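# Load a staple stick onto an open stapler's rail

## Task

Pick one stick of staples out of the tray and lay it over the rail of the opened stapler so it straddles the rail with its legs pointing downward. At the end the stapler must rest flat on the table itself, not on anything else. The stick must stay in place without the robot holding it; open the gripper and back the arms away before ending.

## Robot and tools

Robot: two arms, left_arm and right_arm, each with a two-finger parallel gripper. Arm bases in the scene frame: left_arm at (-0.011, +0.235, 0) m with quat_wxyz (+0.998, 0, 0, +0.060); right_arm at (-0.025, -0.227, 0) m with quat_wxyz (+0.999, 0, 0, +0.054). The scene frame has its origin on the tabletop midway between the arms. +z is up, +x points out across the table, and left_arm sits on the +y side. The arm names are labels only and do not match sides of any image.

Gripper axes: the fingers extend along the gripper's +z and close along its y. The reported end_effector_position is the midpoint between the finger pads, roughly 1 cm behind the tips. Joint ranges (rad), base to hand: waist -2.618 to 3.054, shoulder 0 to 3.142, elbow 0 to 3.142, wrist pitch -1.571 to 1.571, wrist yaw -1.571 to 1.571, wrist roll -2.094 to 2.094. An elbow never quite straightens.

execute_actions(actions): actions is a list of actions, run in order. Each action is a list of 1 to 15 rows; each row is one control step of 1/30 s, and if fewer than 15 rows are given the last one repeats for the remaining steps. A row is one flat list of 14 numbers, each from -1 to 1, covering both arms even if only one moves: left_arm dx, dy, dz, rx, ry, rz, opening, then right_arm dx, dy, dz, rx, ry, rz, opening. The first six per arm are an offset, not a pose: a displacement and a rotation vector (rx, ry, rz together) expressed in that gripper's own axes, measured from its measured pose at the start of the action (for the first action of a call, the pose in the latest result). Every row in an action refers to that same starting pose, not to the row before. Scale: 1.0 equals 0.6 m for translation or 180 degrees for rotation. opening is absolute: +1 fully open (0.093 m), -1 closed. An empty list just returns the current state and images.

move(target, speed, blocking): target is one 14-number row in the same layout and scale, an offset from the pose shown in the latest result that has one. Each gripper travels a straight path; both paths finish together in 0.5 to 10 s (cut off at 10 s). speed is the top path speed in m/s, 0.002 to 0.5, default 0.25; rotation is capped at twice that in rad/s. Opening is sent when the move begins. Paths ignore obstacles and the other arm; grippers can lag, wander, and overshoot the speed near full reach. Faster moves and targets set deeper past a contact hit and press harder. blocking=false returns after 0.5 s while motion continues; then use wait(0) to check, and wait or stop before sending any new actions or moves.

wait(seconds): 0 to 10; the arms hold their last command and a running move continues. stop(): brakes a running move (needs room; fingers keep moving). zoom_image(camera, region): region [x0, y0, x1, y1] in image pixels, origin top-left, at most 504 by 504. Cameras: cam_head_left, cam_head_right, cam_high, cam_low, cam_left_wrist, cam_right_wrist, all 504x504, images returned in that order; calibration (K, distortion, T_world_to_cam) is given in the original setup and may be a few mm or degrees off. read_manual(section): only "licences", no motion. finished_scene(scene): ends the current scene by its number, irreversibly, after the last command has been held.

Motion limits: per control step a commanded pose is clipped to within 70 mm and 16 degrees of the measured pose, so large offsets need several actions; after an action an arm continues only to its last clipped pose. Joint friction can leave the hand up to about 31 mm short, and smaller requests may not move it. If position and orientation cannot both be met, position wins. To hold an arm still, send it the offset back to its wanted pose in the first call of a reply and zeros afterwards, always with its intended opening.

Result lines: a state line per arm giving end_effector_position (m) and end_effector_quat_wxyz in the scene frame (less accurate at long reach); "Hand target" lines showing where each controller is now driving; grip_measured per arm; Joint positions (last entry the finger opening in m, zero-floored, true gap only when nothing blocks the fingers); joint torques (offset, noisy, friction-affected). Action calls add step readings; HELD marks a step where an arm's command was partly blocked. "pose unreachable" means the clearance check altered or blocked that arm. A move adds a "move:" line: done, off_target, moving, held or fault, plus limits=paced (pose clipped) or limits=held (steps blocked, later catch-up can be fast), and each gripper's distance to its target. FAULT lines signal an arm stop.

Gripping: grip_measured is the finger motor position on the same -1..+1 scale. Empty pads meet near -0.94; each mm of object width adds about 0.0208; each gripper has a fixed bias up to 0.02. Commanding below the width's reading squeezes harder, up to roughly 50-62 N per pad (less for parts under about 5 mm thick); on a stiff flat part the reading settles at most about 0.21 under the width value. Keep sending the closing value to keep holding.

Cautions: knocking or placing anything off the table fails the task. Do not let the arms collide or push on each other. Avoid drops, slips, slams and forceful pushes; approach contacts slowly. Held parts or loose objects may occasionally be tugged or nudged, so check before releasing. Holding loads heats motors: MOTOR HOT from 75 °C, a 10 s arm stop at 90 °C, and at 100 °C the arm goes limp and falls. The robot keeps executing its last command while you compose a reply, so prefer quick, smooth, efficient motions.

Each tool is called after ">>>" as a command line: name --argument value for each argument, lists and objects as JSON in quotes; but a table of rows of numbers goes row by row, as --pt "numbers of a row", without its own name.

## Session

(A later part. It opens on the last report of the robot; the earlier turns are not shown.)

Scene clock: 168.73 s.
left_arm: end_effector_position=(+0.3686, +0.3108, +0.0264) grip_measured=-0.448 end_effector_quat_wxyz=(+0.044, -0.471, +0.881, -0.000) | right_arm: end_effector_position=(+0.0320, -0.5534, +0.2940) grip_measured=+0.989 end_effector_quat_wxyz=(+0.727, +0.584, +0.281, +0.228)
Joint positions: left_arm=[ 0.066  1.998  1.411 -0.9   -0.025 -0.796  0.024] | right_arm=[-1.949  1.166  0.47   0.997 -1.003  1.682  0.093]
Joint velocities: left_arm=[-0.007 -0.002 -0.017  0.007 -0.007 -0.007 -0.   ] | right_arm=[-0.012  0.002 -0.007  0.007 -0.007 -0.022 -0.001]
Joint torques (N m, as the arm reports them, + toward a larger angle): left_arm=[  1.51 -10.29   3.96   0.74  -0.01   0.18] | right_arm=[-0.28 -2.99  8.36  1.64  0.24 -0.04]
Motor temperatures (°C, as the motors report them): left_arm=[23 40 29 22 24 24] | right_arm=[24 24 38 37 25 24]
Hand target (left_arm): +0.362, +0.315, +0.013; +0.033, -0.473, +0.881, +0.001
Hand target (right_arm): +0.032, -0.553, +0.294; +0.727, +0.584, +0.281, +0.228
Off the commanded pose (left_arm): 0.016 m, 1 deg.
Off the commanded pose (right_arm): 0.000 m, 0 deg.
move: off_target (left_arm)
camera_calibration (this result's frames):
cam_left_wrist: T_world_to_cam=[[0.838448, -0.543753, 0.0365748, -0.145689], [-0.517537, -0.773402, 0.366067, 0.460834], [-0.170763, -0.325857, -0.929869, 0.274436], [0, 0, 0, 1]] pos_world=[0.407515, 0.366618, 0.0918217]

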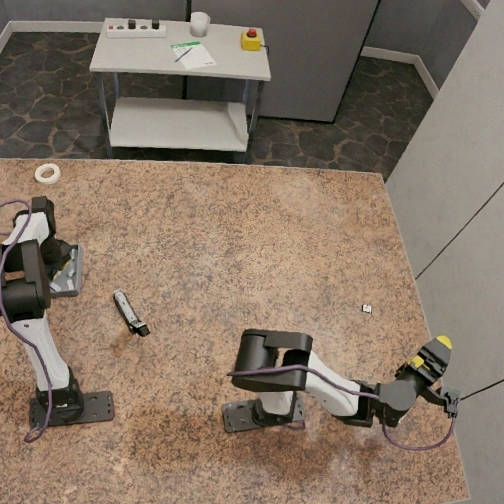

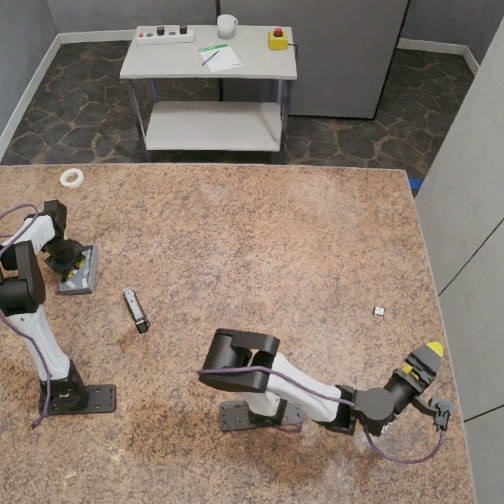

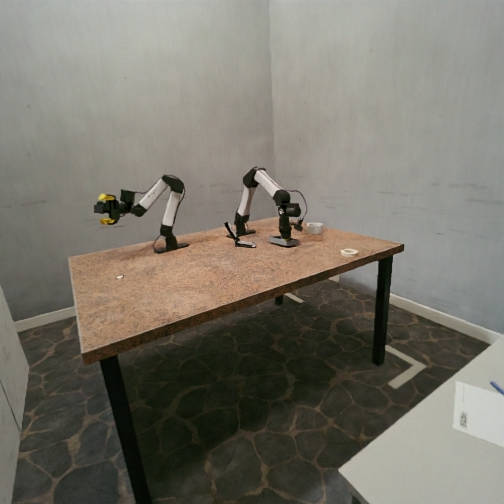

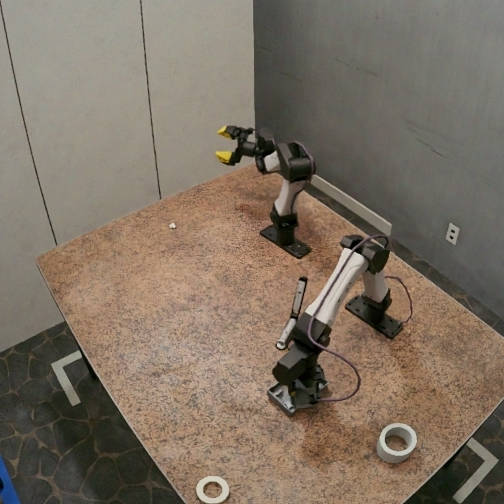

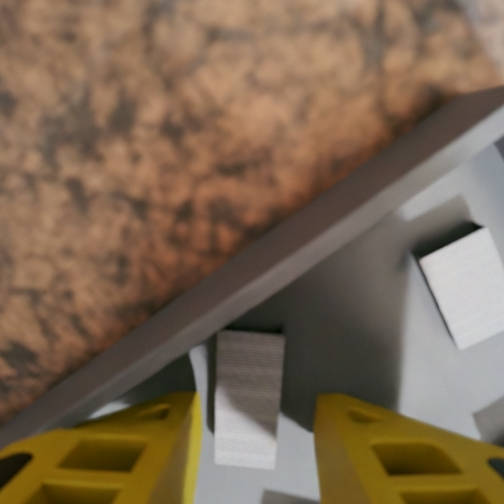

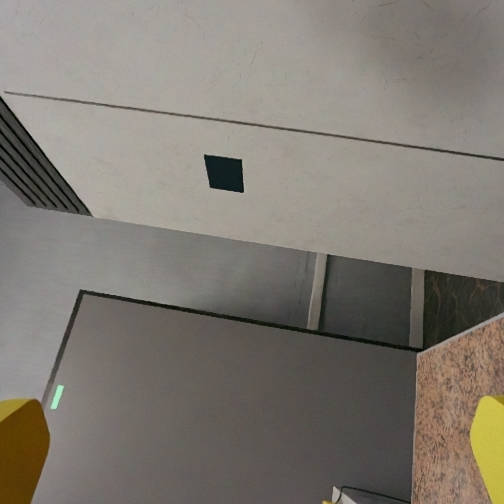

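>>> execute_actions --actions '[[[0,0,0,0,0,0,-0.8,0,0,0,0,0,0,1]],[[0,0,-0.005,0,0,0,-0.8,0,0,0,0,0,0,1]]]'

>>> move --target '[0,0,-0.13,0,0,0,-0.8,0,0,0,0,0,0,1]' --speed 0.1

Scene clock: 175.47 s.
left_arm: end_effector_position=(+0.3681, +0.3107, +0.0267) grip_measured=-0.788 end_effector_quat_wxyz=(+0.043, -0.471, +0.881, -0.000) | right_arm: end_effector_position=(+0.0320, -0.5534, +0.2940) grip_measured=+0.989 end_effector_quat_wxyz=(+0.727, +0.584, +0.281, +0.228)
Joint positions: left_arm=[ 0.066  1.997  1.411 -0.902 -0.025 -0.796  0.007] | right_arm=[-1.949  1.166  0.47   0.997 -1.003  1.682  0.093]
Joint velocities: left_arm=[-0.002  0.002  0.002  0.007 -0.066  0.007  0.   ] | right_arm=[ 0.007 -0.012 -0.032 -0.037  0.066  0.037 -0.   ]
Joint torques (N m, as the arm reports them, + toward a larger angle): left_arm=[  0.11 -12.36   7.5    0.39  -0.06   0.05] | right_arm=[-0.29 -3.07  8.39  1.63  0.26 -0.06]
Motor temperatures (°C, as the motors report them): left_arm=[23 40 28 22 24 24] | right_arm=[24 24 38 37 25 24]
Hand target (left_arm): +0.368, +0.311, +0.030; +0.044, -0.471, +0.881, -0.001
Hand target (right_arm): +0.032, -0.553, +0.294; +0.727, +0.584, +0.281, +0.228
Off the commanded pose (left_arm): 0.003 m, 0 deg.
Off the commanded pose (right_arm): 0.000 m, 0 deg.
Step readings (end_effector_position; steps 1 to 15: 1st action; 16 to 30: 2nd action):
0: left_arm (+0.3687, +0.3108, +0.0264) | right_arm (+0.0320, -0.5534, +0.2940)
1: left_arm (+0.3687, +0.3108, +0.0268) | right_arm (+0.0320, -0.5534, +0.2940)
2: left_arm (+0.3687, +0.3108, +0.0268) | right_arm (+0.0320, -0.5534, +0.2940)
4: left_arm (+0.3686, +0.3108, +0.0268) | right_arm (+0.0320, -0.5534, +0.2940)
8: left_arm (+0.3686, +0.3108, +0.0268) | right_arm (+0.0320, -0.5534, +0.2940)
15: left_arm (+0.3686, +0.3108, +0.0268) | right_arm (+0.0320, -0.5534, +0.2940)
16: left_arm (+0.3686, +0.3108, +0.0268) | right_arm (+0.0320, -0.5534, +0.2940)
17: left_arm (+0.3685, +0.3108, +0.0268) | right_arm (+0.0320, -0.5534, +0.2940)
19: left_arm (+0.3683, +0.3107, +0.0267) | right_arm (+0.0320, -0.5534, +0.2940)
23: left_arm (+0.3682, +0.3107, +0.0267) | right_arm (+0.0320, -0.5534, +0.2940)
30: end_effector_position above
camera_calibration (this result's frames):
cam_left_wrist: T_world_to_cam=[[0.838296, -0.544062, 0.0354415, -0.145125], [-0.517276, -0.773113, 0.367046, 0.460133], [-0.172296, -0.326026, -0.929527, 0.275259], [0, 0, 0, 1]] pos_world=[0.407099, 0.36652, 0.0921146]

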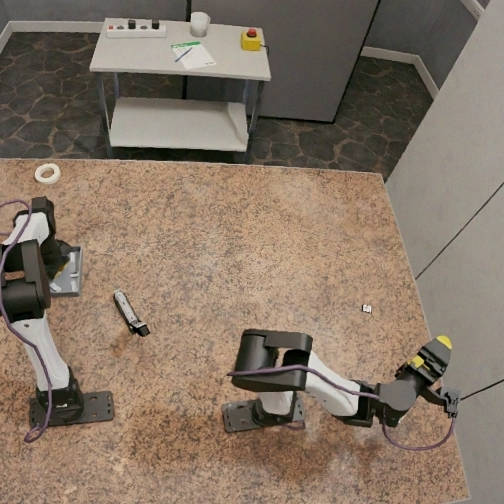

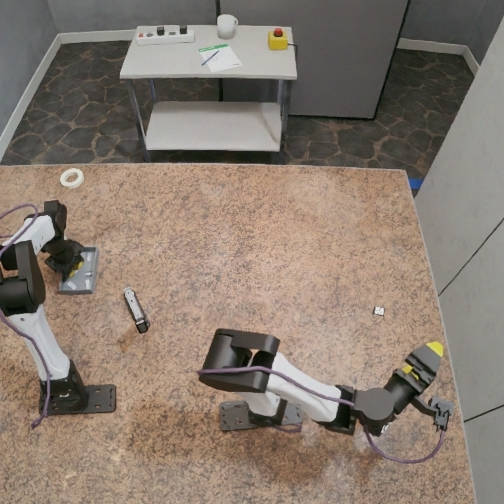

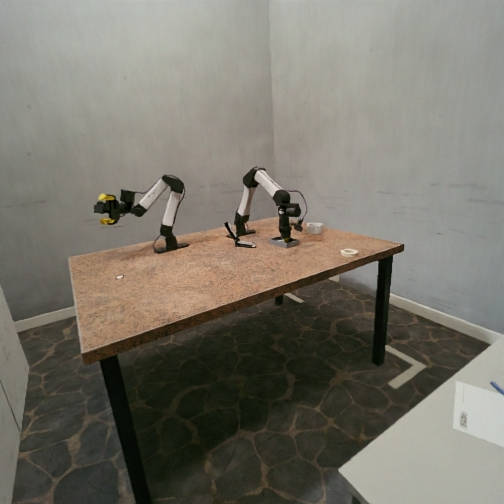

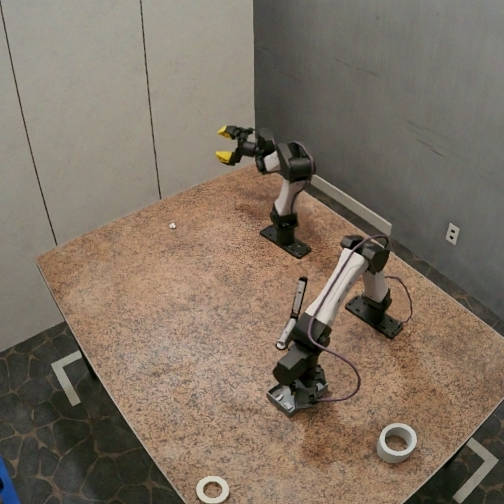

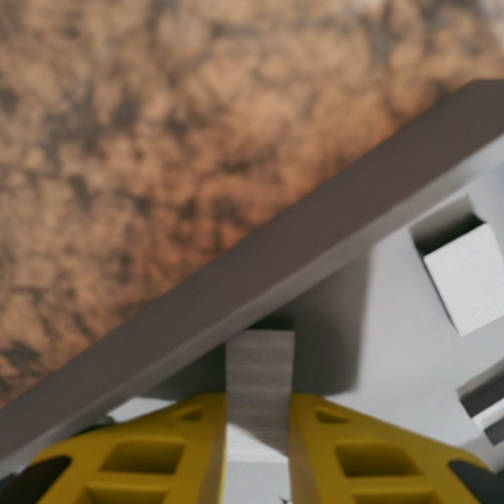

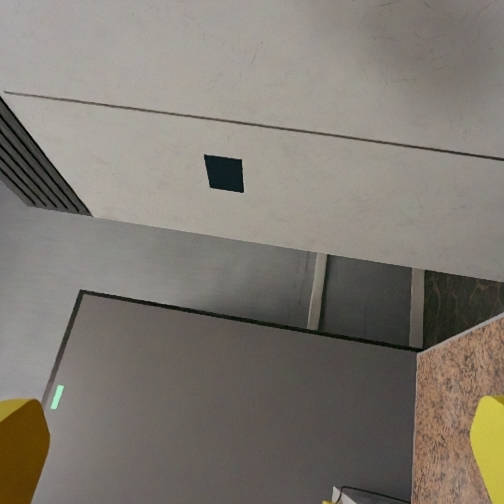

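Scene clock: 176.80 s.
left_arm: end_effector_position=(+0.3601, +0.3092, +0.0969) grip_measured=-0.788 end_effector_quat_wxyz=(+0.035, -0.471, +0.881, +0.002) | right_arm: end_effector_position=(+0.0320, -0.5534, +0.2940) grip_measured=+0.989 end_effector_quat_wxyz=(+0.727, +0.584, +0.281, +0.228)
Joint positions: left_arm=[ 0.066  1.923  1.593 -1.175 -0.025 -0.796  0.007] | right_arm=[-1.949  1.166  0.47   0.997 -1.003  1.682  0.093]
Joint velocities: left_arm=[ 0.007 -0.022 -0.002 -0.007 -0.007  0.051  0.   ] | right_arm=[ 0.017 -0.007  0.007 -0.037 -0.022 -0.007 -0.   ]
Joint torques (N m, as the arm reports them, + toward a larger angle): left_arm=[ -0.35 -12.53   8.76   0.34  -0.06  -0.02] | right_arm=[-0.27 -3.14  8.41  1.64  0.29 -0.03]
Motor temperatures (°C, as the motors report them): left_arm=[23 40 29 22 24 24] | right_arm=[24 24 38 37 25 24]
Hand target (left_arm): +0.362, +0.307, +0.105; +0.043, -0.471, +0.881, -0.000
Hand target (right_arm): +0.032, -0.553, +0.294; +0.727, +0.584, +0.281, +0.228
Off the commanded pose (left_arm): 0.008 m, 1 deg.
Off the commanded pose (right_arm): 0.000 m, 0 deg.
move: done
camera_calibration (this result's frames):
cam_left_wrist: T_world_to_cam=[[0.838763, -0.543975, 0.0238407, -0.140839], [-0.511413, -0.772015, 0.377425, 0.425649], [-0.186904, -0.328762, -0.925733, 0.344411], [0, 0, 0, 1]] pos_world=[0.400185, 0.365225, 0.16154]

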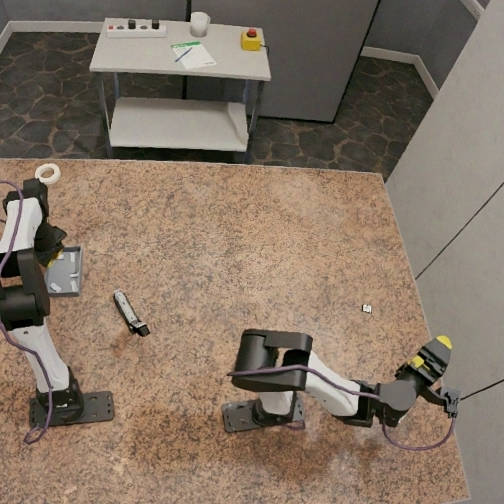

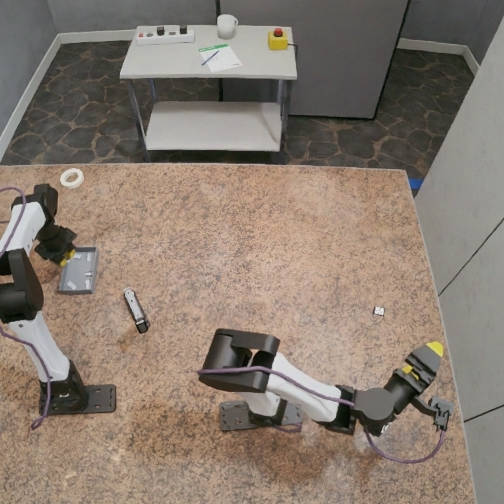

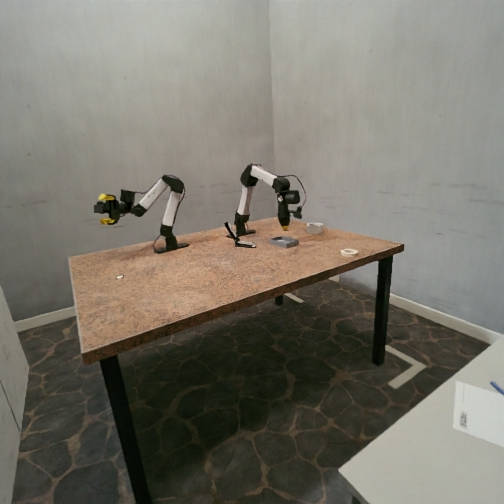

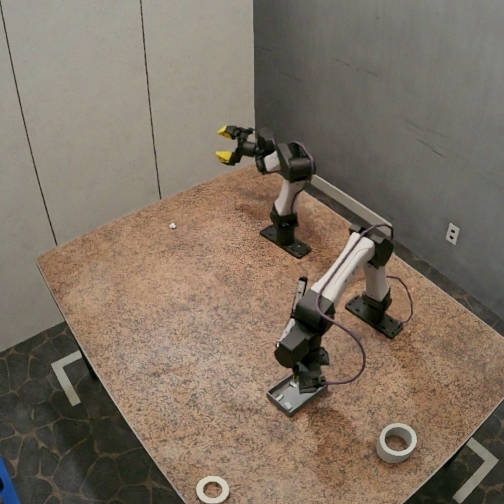

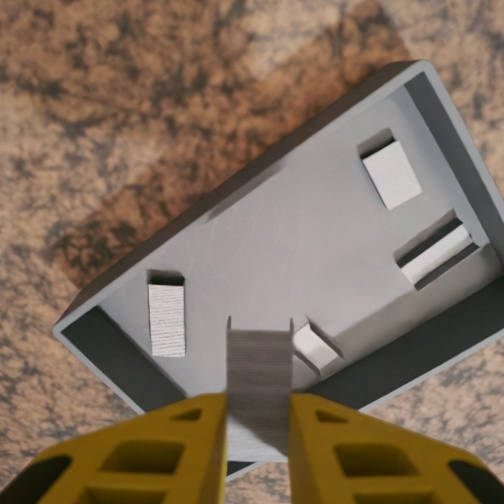

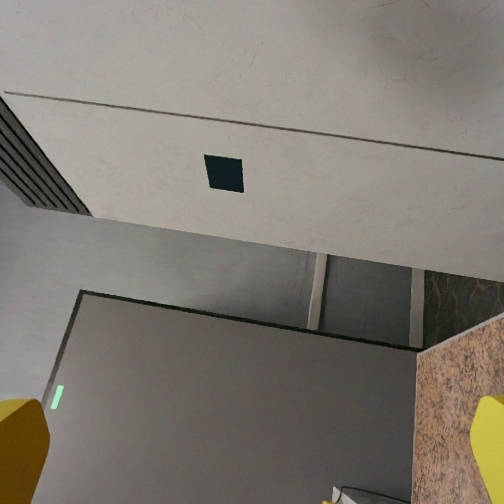

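>>> move --target '[0.332,-0.042,0,0,0,0.16,-0.8,0,0,0,0,0,0,1]' --speed 0.15

Scene clock: 186.80 s.
left_arm: end_effector_position=(+0.2705, +0.1288, +0.0852) grip_measured=-0.788 end_effector_quat_wxyz=(+0.023, -0.235, +0.972, +0.006) | right_arm: end_effector_position=(+0.0320, -0.5534, +0.2940) grip_measured=+0.989 end_effector_quat_wxyz=(+0.727, +0.584, +0.281, +0.228)
Joint positions: left_arm=[-0.502  1.669  1.234 -1.105 -0.037 -0.857  0.007] | right_arm=[-1.949  1.166  0.47   0.997 -1.003  1.682  0.093]
Joint velocities: left_arm=[ 0.012 -0.002  0.007 -0.007 -0.051 -0.066 -0.001] | right_arm=[-0.017  0.002  0.012  0.007 -0.051  0.051  0.   ]
Joint torques (N m, as the arm reports them, + toward a larger angle): left_arm=[ -0.49 -10.     5.84   0.46  -0.11  -0.04] | right_arm=[-0.39 -3.07  8.3   1.63  0.24 -0.04]
Motor temperatures (°C, as the motors report them): left_arm=[23 41 29 22 24 23] | right_arm=[24 24 38 38 25 24]
Hand target (left_arm): +0.269, +0.128, +0.086; +0.030, -0.237, +0.971, +0.006
Hand target (right_arm): +0.032, -0.553, +0.294; +0.727, +0.584, +0.281, +0.228
Off the commanded pose (left_arm): 0.001 m, 1 deg.
Off the commanded pose (right_arm): 0.000 m, 0 deg.
move: done
camera_calibration (this result's frames):
cam_left_wrist: T_world_to_cam=[[0.469785, -0.882754, -0.00683194, -0.0174502], [-0.810737, -0.434495, 0.392326, 0.281172], [-0.349296, -0.17877, -0.919801, 0.281586], [0, 0, 0, 1]] pos_world=[0.334511, 0.157103, 0.148573]

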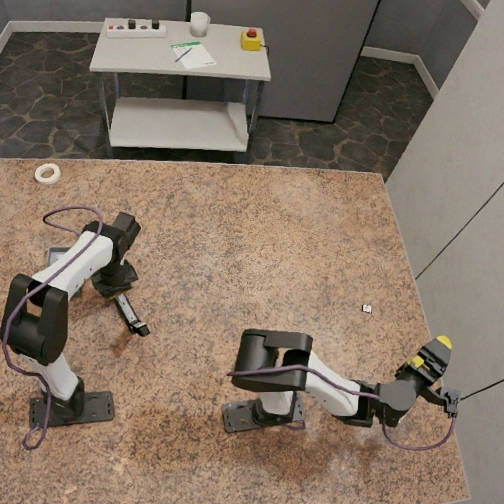

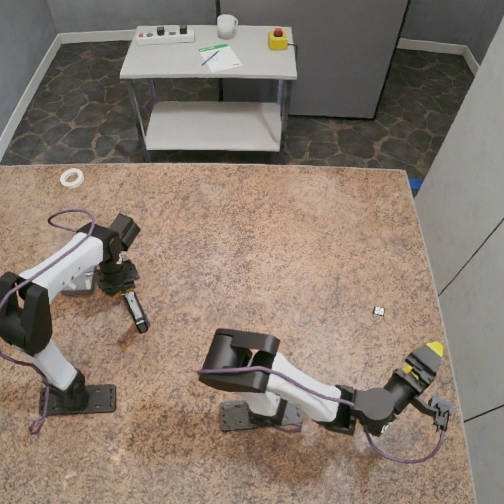

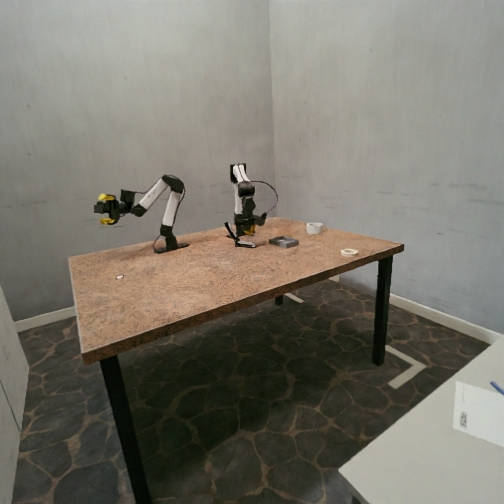

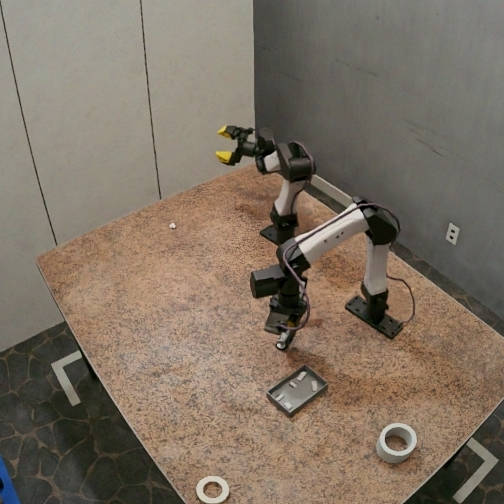

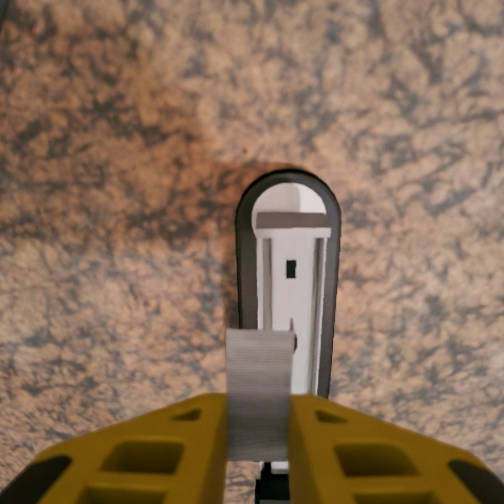

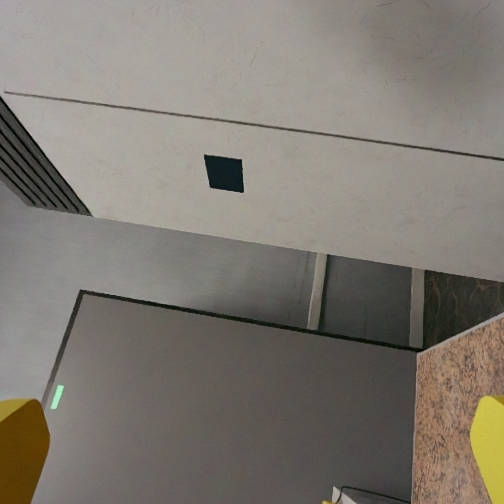

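>>> zoom_image --camera "cam_left_wrist" --region '[200, 160, 380, 420]'

Region (200, 160, 380, 420) of cam_left_wrist's 504x504 image, scaled by 1.938, with more detail than that image has; it fills the left 349 columns of this view, and the rest is white.

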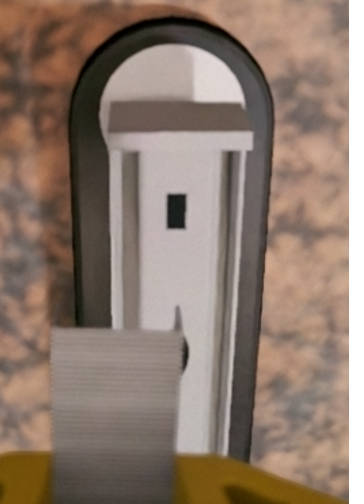

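>>> move --target '[0.02,-0.018,0.03,0,0,0,-0.8,0,0,0,0,0,0,1]' --speed 0.08

Scene clock: 214.40 s.
left_arm: end_effector_position=(+0.2680, +0.1164, +0.0724) grip_measured=-0.788 end_effector_quat_wxyz=(+0.027, -0.235, +0.972, +0.003) | right_arm: end_effector_position=(+0.0320, -0.5534, +0.2940) grip_measured=+0.989 end_effector_quat_wxyz=(+0.727, +0.584, +0.281, +0.228)
Joint positions: left_arm=[-0.543  1.681  1.195 -1.046 -0.037 -0.898  0.007] | right_arm=[-1.949  1.166  0.47   0.997 -1.003  1.682  0.093]
Joint velocities: left_arm=[-0.012 -0.002 -0.027 -0.081 -0.051 -0.007 -0.001] | right_arm=[-0.012 -0.012 -0.002 -0.066  0.022 -0.022  0.001]
Joint torques (N m, as the arm reports them, + toward a larger angle): left_arm=[-0.67 -7.66  6.02  0.5  -0.07 -0.01] | right_arm=[-0.18 -3.05  8.45  1.66  0.27 -0.06]
Motor temperatures (°C, as the motors report them): left_arm=[23 40 29 22 24 24] | right_arm=[24 24 39 39 25 24]
Hand target (left_arm): +0.265, +0.114, +0.067; +0.023, -0.235, +0.972, +0.006
Hand target (right_arm): +0.032, -0.553, +0.294; +0.727, +0.584, +0.281, +0.228
Off the commanded pose (left_arm): 0.007 m, 1 deg.
Off the commanded pose (right_arm): 0.000 m, 0 deg.
move: done
camera_calibration (this result's frames):
cam_left_wrist: T_world_to_cam=[[0.469437, -0.882965, 0.00152459, -0.0277924], [-0.814313, -0.432269, 0.387347, 0.279866], [-0.341355, -0.183077, -0.921933, 0.265227], [0, 0, 0, 1]] pos_world=[0.331482, 0.144994, 0.136158]

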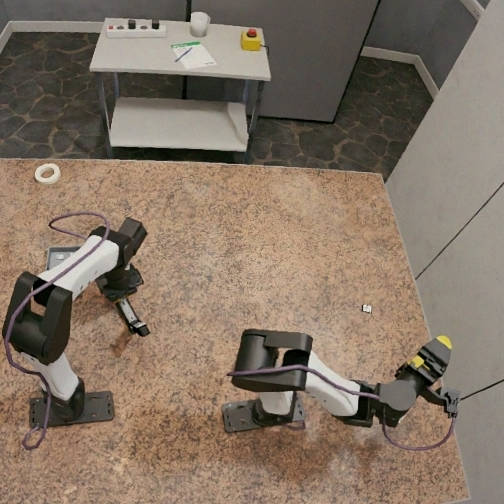

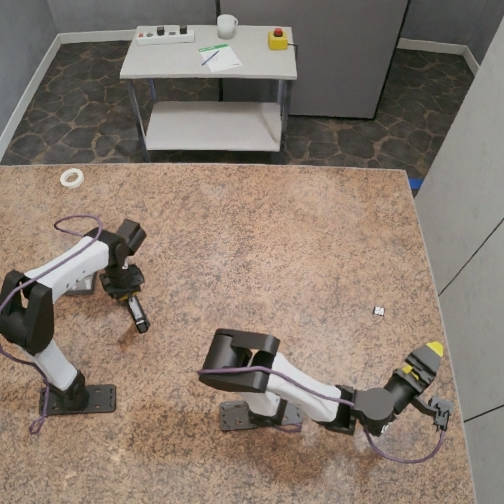

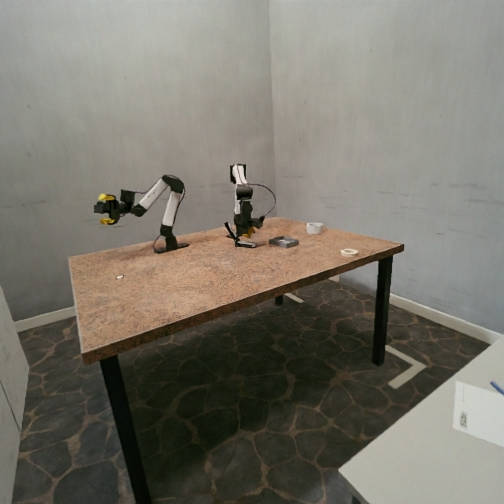

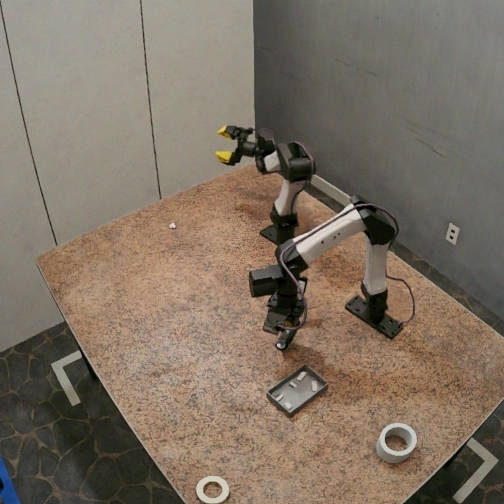

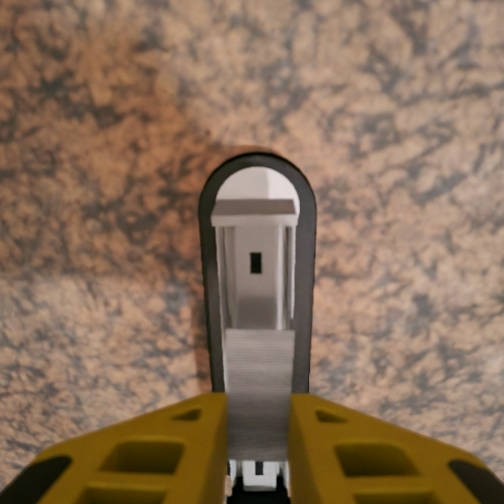

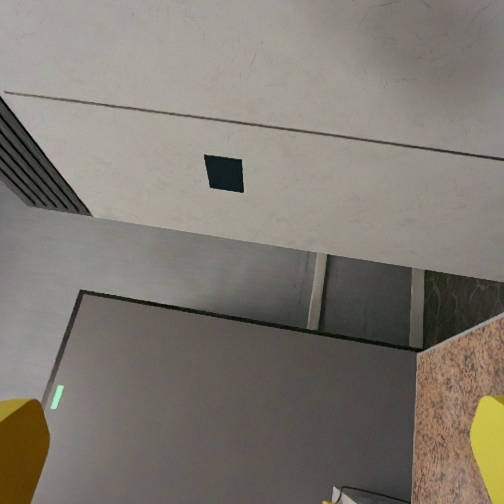

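>>> move --target '[0,0,0.036,0,0,0,-0.8,0,0,0,0,0,0,1]' --speed 0.04

>>> zoom_image --camera "cam_left_wrist" --region '[170, 180, 350, 420]'

Scene clock: 221.63 s.
left_arm: end_effector_position=(+0.2702, +0.1154, +0.0564) grip_measured=-0.788 end_effector_quat_wxyz=(+0.031, -0.235, +0.971, -0.000) | right_arm: end_effector_position=(+0.0320, -0.5534, +0.2940) grip_measured=+0.989 end_effector_quat_wxyz=(+0.727, +0.584, +0.281, +0.228)
Joint positions: left_arm=[-0.543  1.698  1.148 -0.972 -0.037 -0.899  0.007] | right_arm=[-1.949  1.166  0.47   0.997 -1.003  1.682  0.093]
Joint velocities: left_arm=[-0.012  0.017 -0.002  0.022  0.007  0.037 -0.   ] | right_arm=[ 0.002 -0.017 -0.017  0.007 -0.007  0.022  0.   ]
Joint torques (N m, as the arm reports them, + toward a larger angle): left_arm=[ 0.47 -7.78  5.89  0.47 -0.07  0.09] | right_arm=[-0.3  -3.04  8.36  1.63  0.2  -0.03]
Motor temperatures (°C, as the motors report them): left_arm=[23 39 29 22 24 24] | right_arm=[24 24 39 39 25 24]
Hand target (left_arm): +0.269, +0.117, +0.051; +0.027, -0.235, +0.972, +0.003
Hand target (right_arm): +0.032, -0.553, +0.294; +0.727, +0.584, +0.281, +0.228
Off the commanded pose (left_arm): 0.006 m, 1 deg.
Off the commanded pose (right_arm): 0.000 m, 0 deg.
move: done
camera_calibration (this result's frames):
cam_left_wrist: T_world_to_cam=[[0.470396, -0.882405, 0.0094392, -0.0304884], [-0.817303, -0.431608, 0.381747, 0.288491], [-0.332782, -0.187287, -0.924219, 0.24938], [0, 0, 0, 1]] pos_world=[0.333116, 0.144318, 0.120639]

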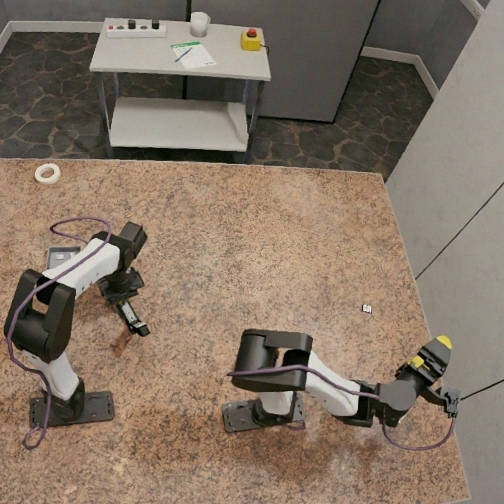

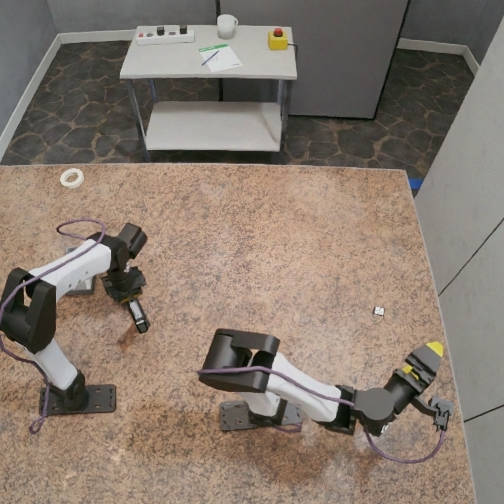

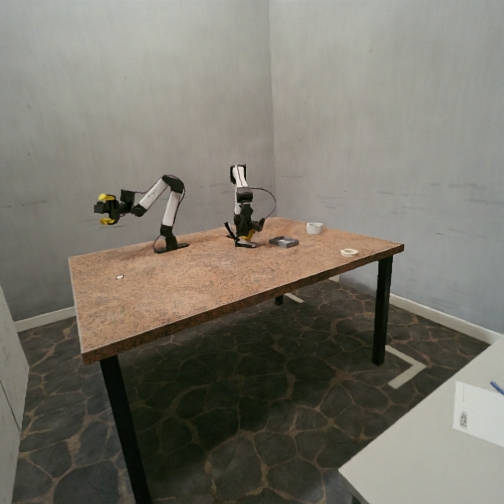

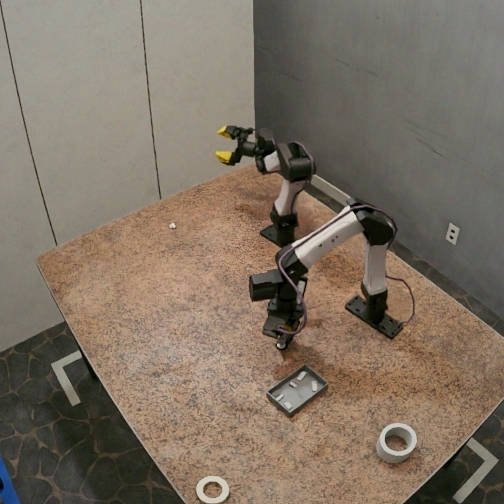

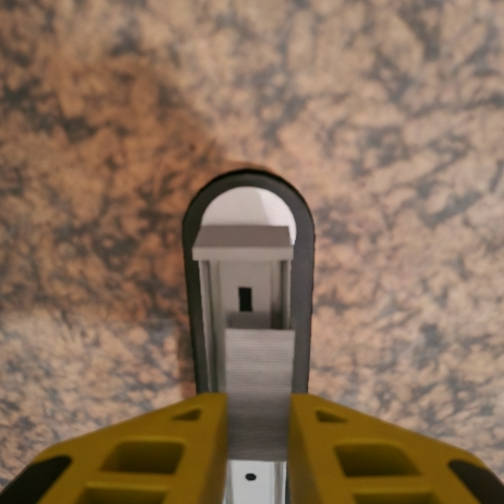

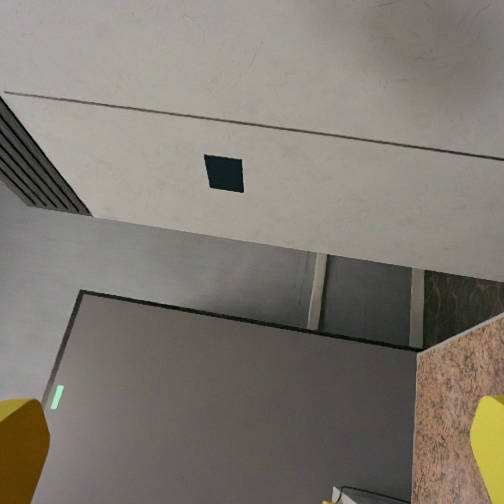

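Region (170, 180, 350, 420) of cam_left_wrist's 504x504 image, scaled by 2.100, with more detail than that image has; it fills the left 378 columns of this view, and the rest is white.

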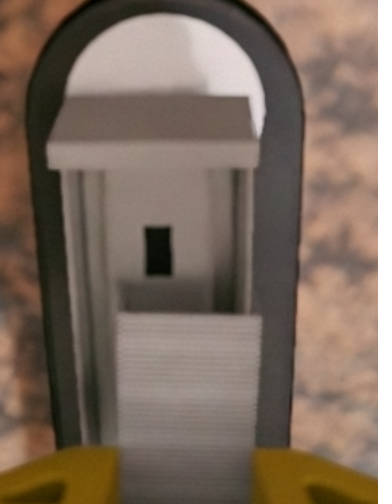

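>>> move --target '[0.008,0.01,0,0,0,0,-0.8,0,0,0,0,0,0,1]' --speed 0.04

Scene clock: 229.43 s.
left_arm: end_effector_position=(+0.2661, +0.1172, +0.0554) grip_measured=-0.788 end_effector_quat_wxyz=(+0.029, -0.235, +0.971, +0.001) | right_arm: end_effector_position=(+0.0320, -0.5534, +0.2940) grip_measured=+0.989 end_effector_quat_wxyz=(+0.727, +0.584, +0.281, +0.228)
Joint positions: left_arm=[-0.543  1.686  1.13  -0.97  -0.037 -0.899  0.007] | right_arm=[-1.949  1.166  0.47   0.997 -1.003  1.682  0.093]
Joint velocities: left_arm=[-0.012  0.002 -0.012  0.037  0.007 -0.007 -0.001] | right_arm=[ 0.002  0.017  0.007  0.037 -0.007 -0.125 -0.001]
Joint torques (N m, as the arm reports them, + toward a larger angle): left_arm=[ 0.13 -9.92  5.7   0.39 -0.07  0.04] | right_arm=[-0.42 -3.02  8.43  1.65  0.26 -0.07]
Motor temperatures (°C, as the motors report them): left_arm=[23 38 29 22 24 23] | right_arm=[24 24 39 39 25 24]
Hand target (left_arm): +0.263, +0.119, +0.056; +0.030, -0.235, +0.971, -0.000
Hand target (right_arm): +0.032, -0.553, +0.294; +0.727, +0.584, +0.281, +0.228
Off the commanded pose (left_arm): 0.003 m, 0 deg.
Off the commanded pose (right_arm): 0.000 m, 0 deg.
move: done
camera_calibration (this result's frames):
cam_left_wrist: T_world_to_cam=[[0.470421, -0.882416, 0.00672066, -0.0267907], [-0.816105, -0.432148, 0.383693, 0.285981], [-0.335672, -0.185982, -0.923436, 0.247995], [0, 0, 0, 1]] pos_world=[0.329238, 0.146068, 0.119459]

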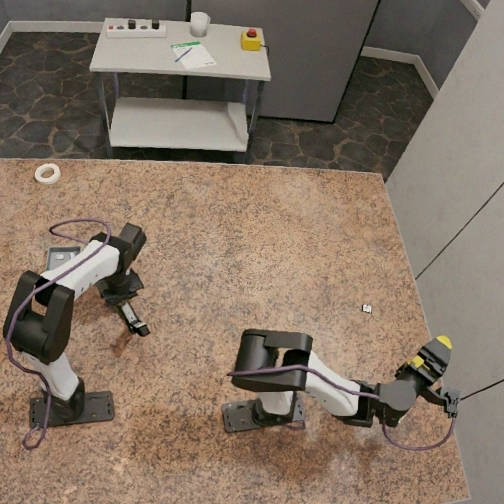

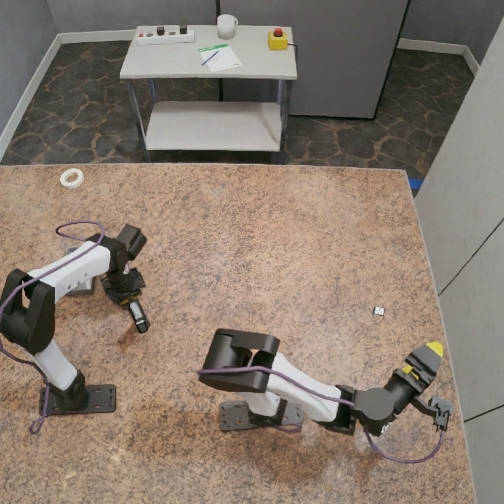

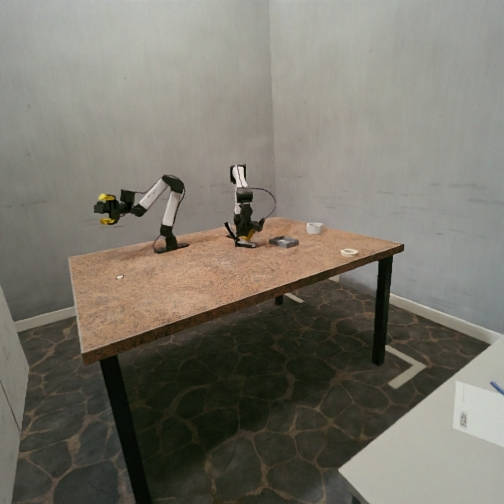

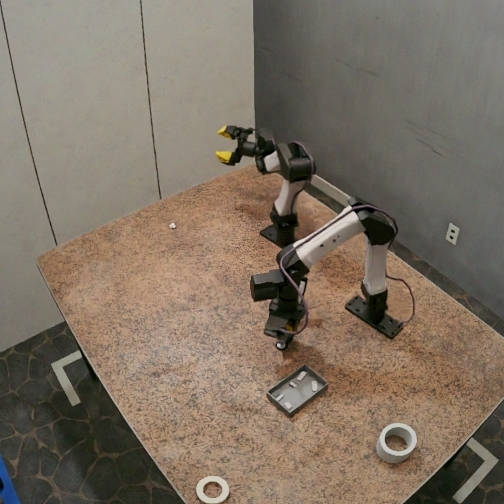

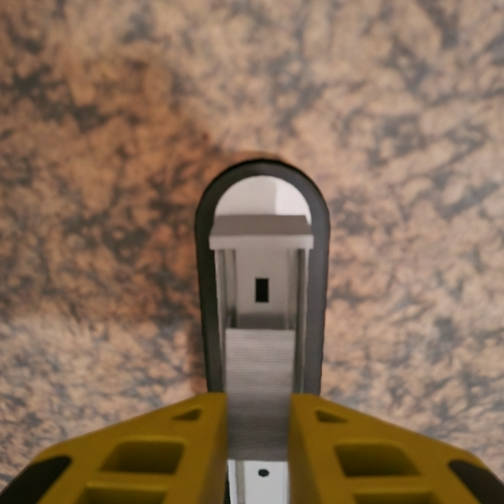

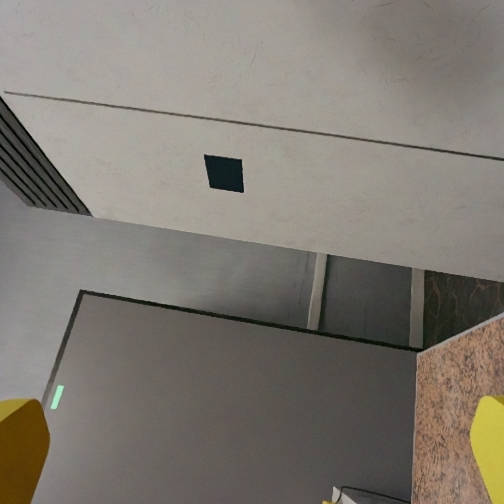

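>>> move --target '[0,0.002,0.024,0,0,0,-0.8,0,0,0,0,0,0,1]' --speed 0.03

>>> zoom_image --camera "cam_left_wrist" --region '[170, 200, 350, 504]'

Scene clock: 234.70 s.
left_arm: end_effector_position=(+0.2670, +0.1168, +0.0472) grip_measured=-0.788 end_effector_quat_wxyz=(+0.032, -0.235, +0.971, -0.002) | right_arm: end_effector_position=(+0.0320, -0.5534, +0.2940) grip_measured=+0.989 end_effector_quat_wxyz=(+0.727, +0.584, +0.281, +0.228)
Joint positions: left_arm=[-0.543  1.693  1.103 -0.928 -0.037 -0.899  0.007] | right_arm=[-1.949  1.166  0.47   0.997 -1.003  1.682  0.093]
Joint velocities: left_arm=[-0.002 -0.002 -0.007  0.051 -0.037 -0.022 -0.   ] | right_arm=[-0.012  0.007 -0.007 -0.022  0.066 -0.037  0.001]
Joint torques (N m, as the arm reports them, + toward a larger angle): left_arm=[ 0.49 -7.58  5.68  0.57 -0.05  0.08] | right_arm=[-0.33 -3.12  8.37  1.63  0.2  -0.04]
Motor temperatures (°C, as the motors report them): left_arm=[23 38 29 22 24 23] | right_arm=[24 24 39 39 25 24]
Hand target (left_arm): +0.266, +0.119, +0.041; +0.029, -0.235, +0.971, +0.001
Hand target (right_arm): +0.032, -0.553, +0.294; +0.727, +0.584, +0.281, +0.228
Off the commanded pose (left_arm): 0.006 m, 0 deg.
Off the commanded pose (right_arm): 0.000 m, 0 deg.
move: done
camera_calibration (this result's frames):
cam_left_wrist: T_world_to_cam=[[0.470349, -0.882384, 0.0130637, -0.0277647], [-0.81889, -0.430891, 0.379146, 0.290476], [-0.328923, -0.189029, -0.925245, 0.239267], [0, 0, 0, 1]] pos_world=[0.329627, 0.145892, 0.11161]

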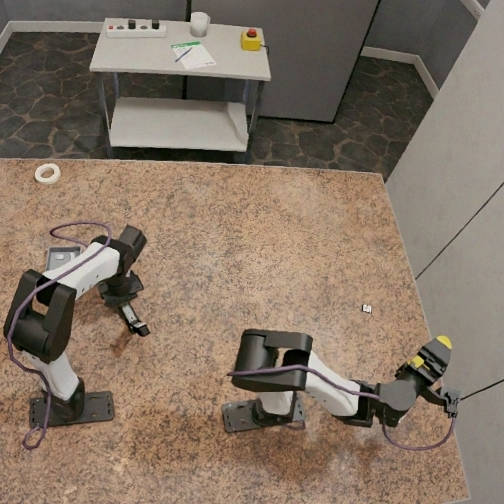

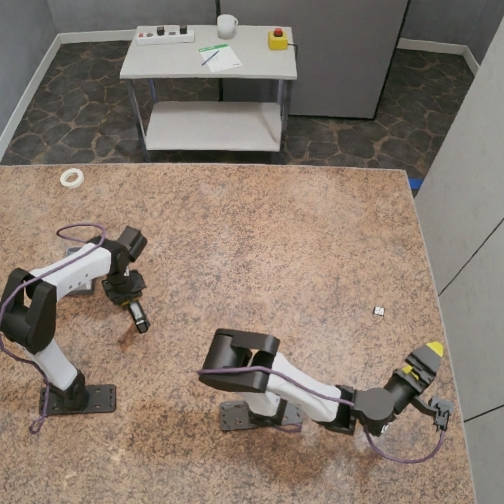

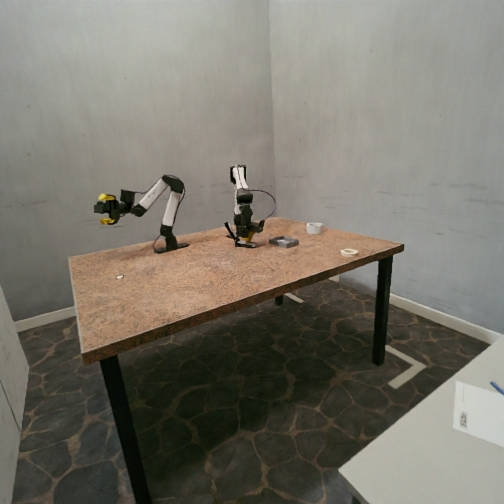

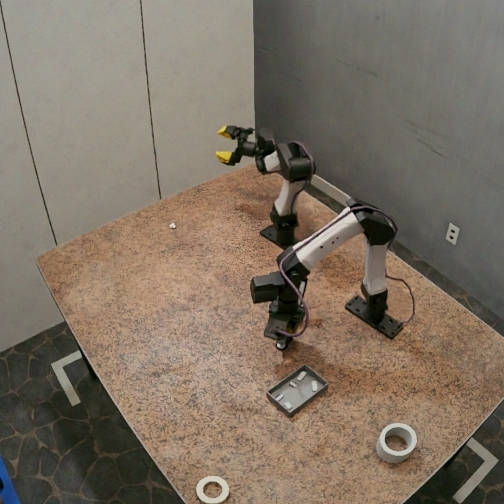

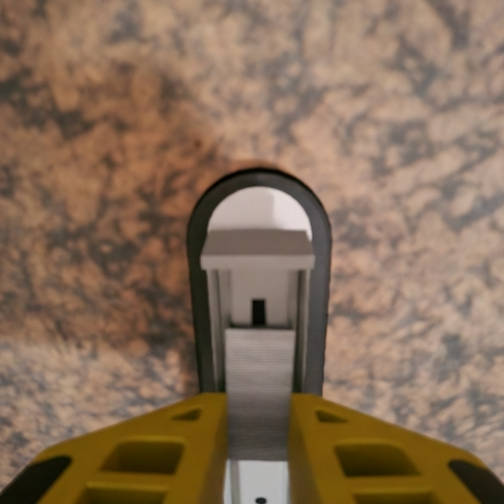

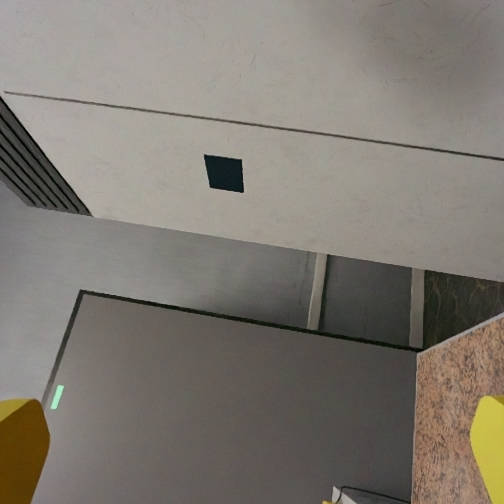

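Region (170, 200, 350, 504) of cam_left_wrist's 504x504 image, scaled by 1.658, with more detail than that image has; it fills the left 298 columns of this view, and the rest is white.

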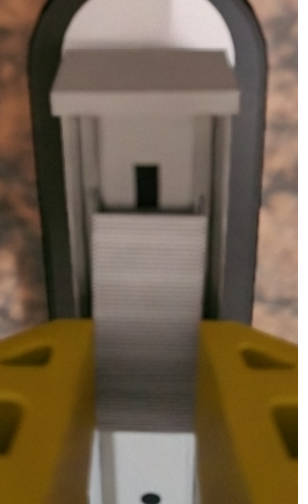

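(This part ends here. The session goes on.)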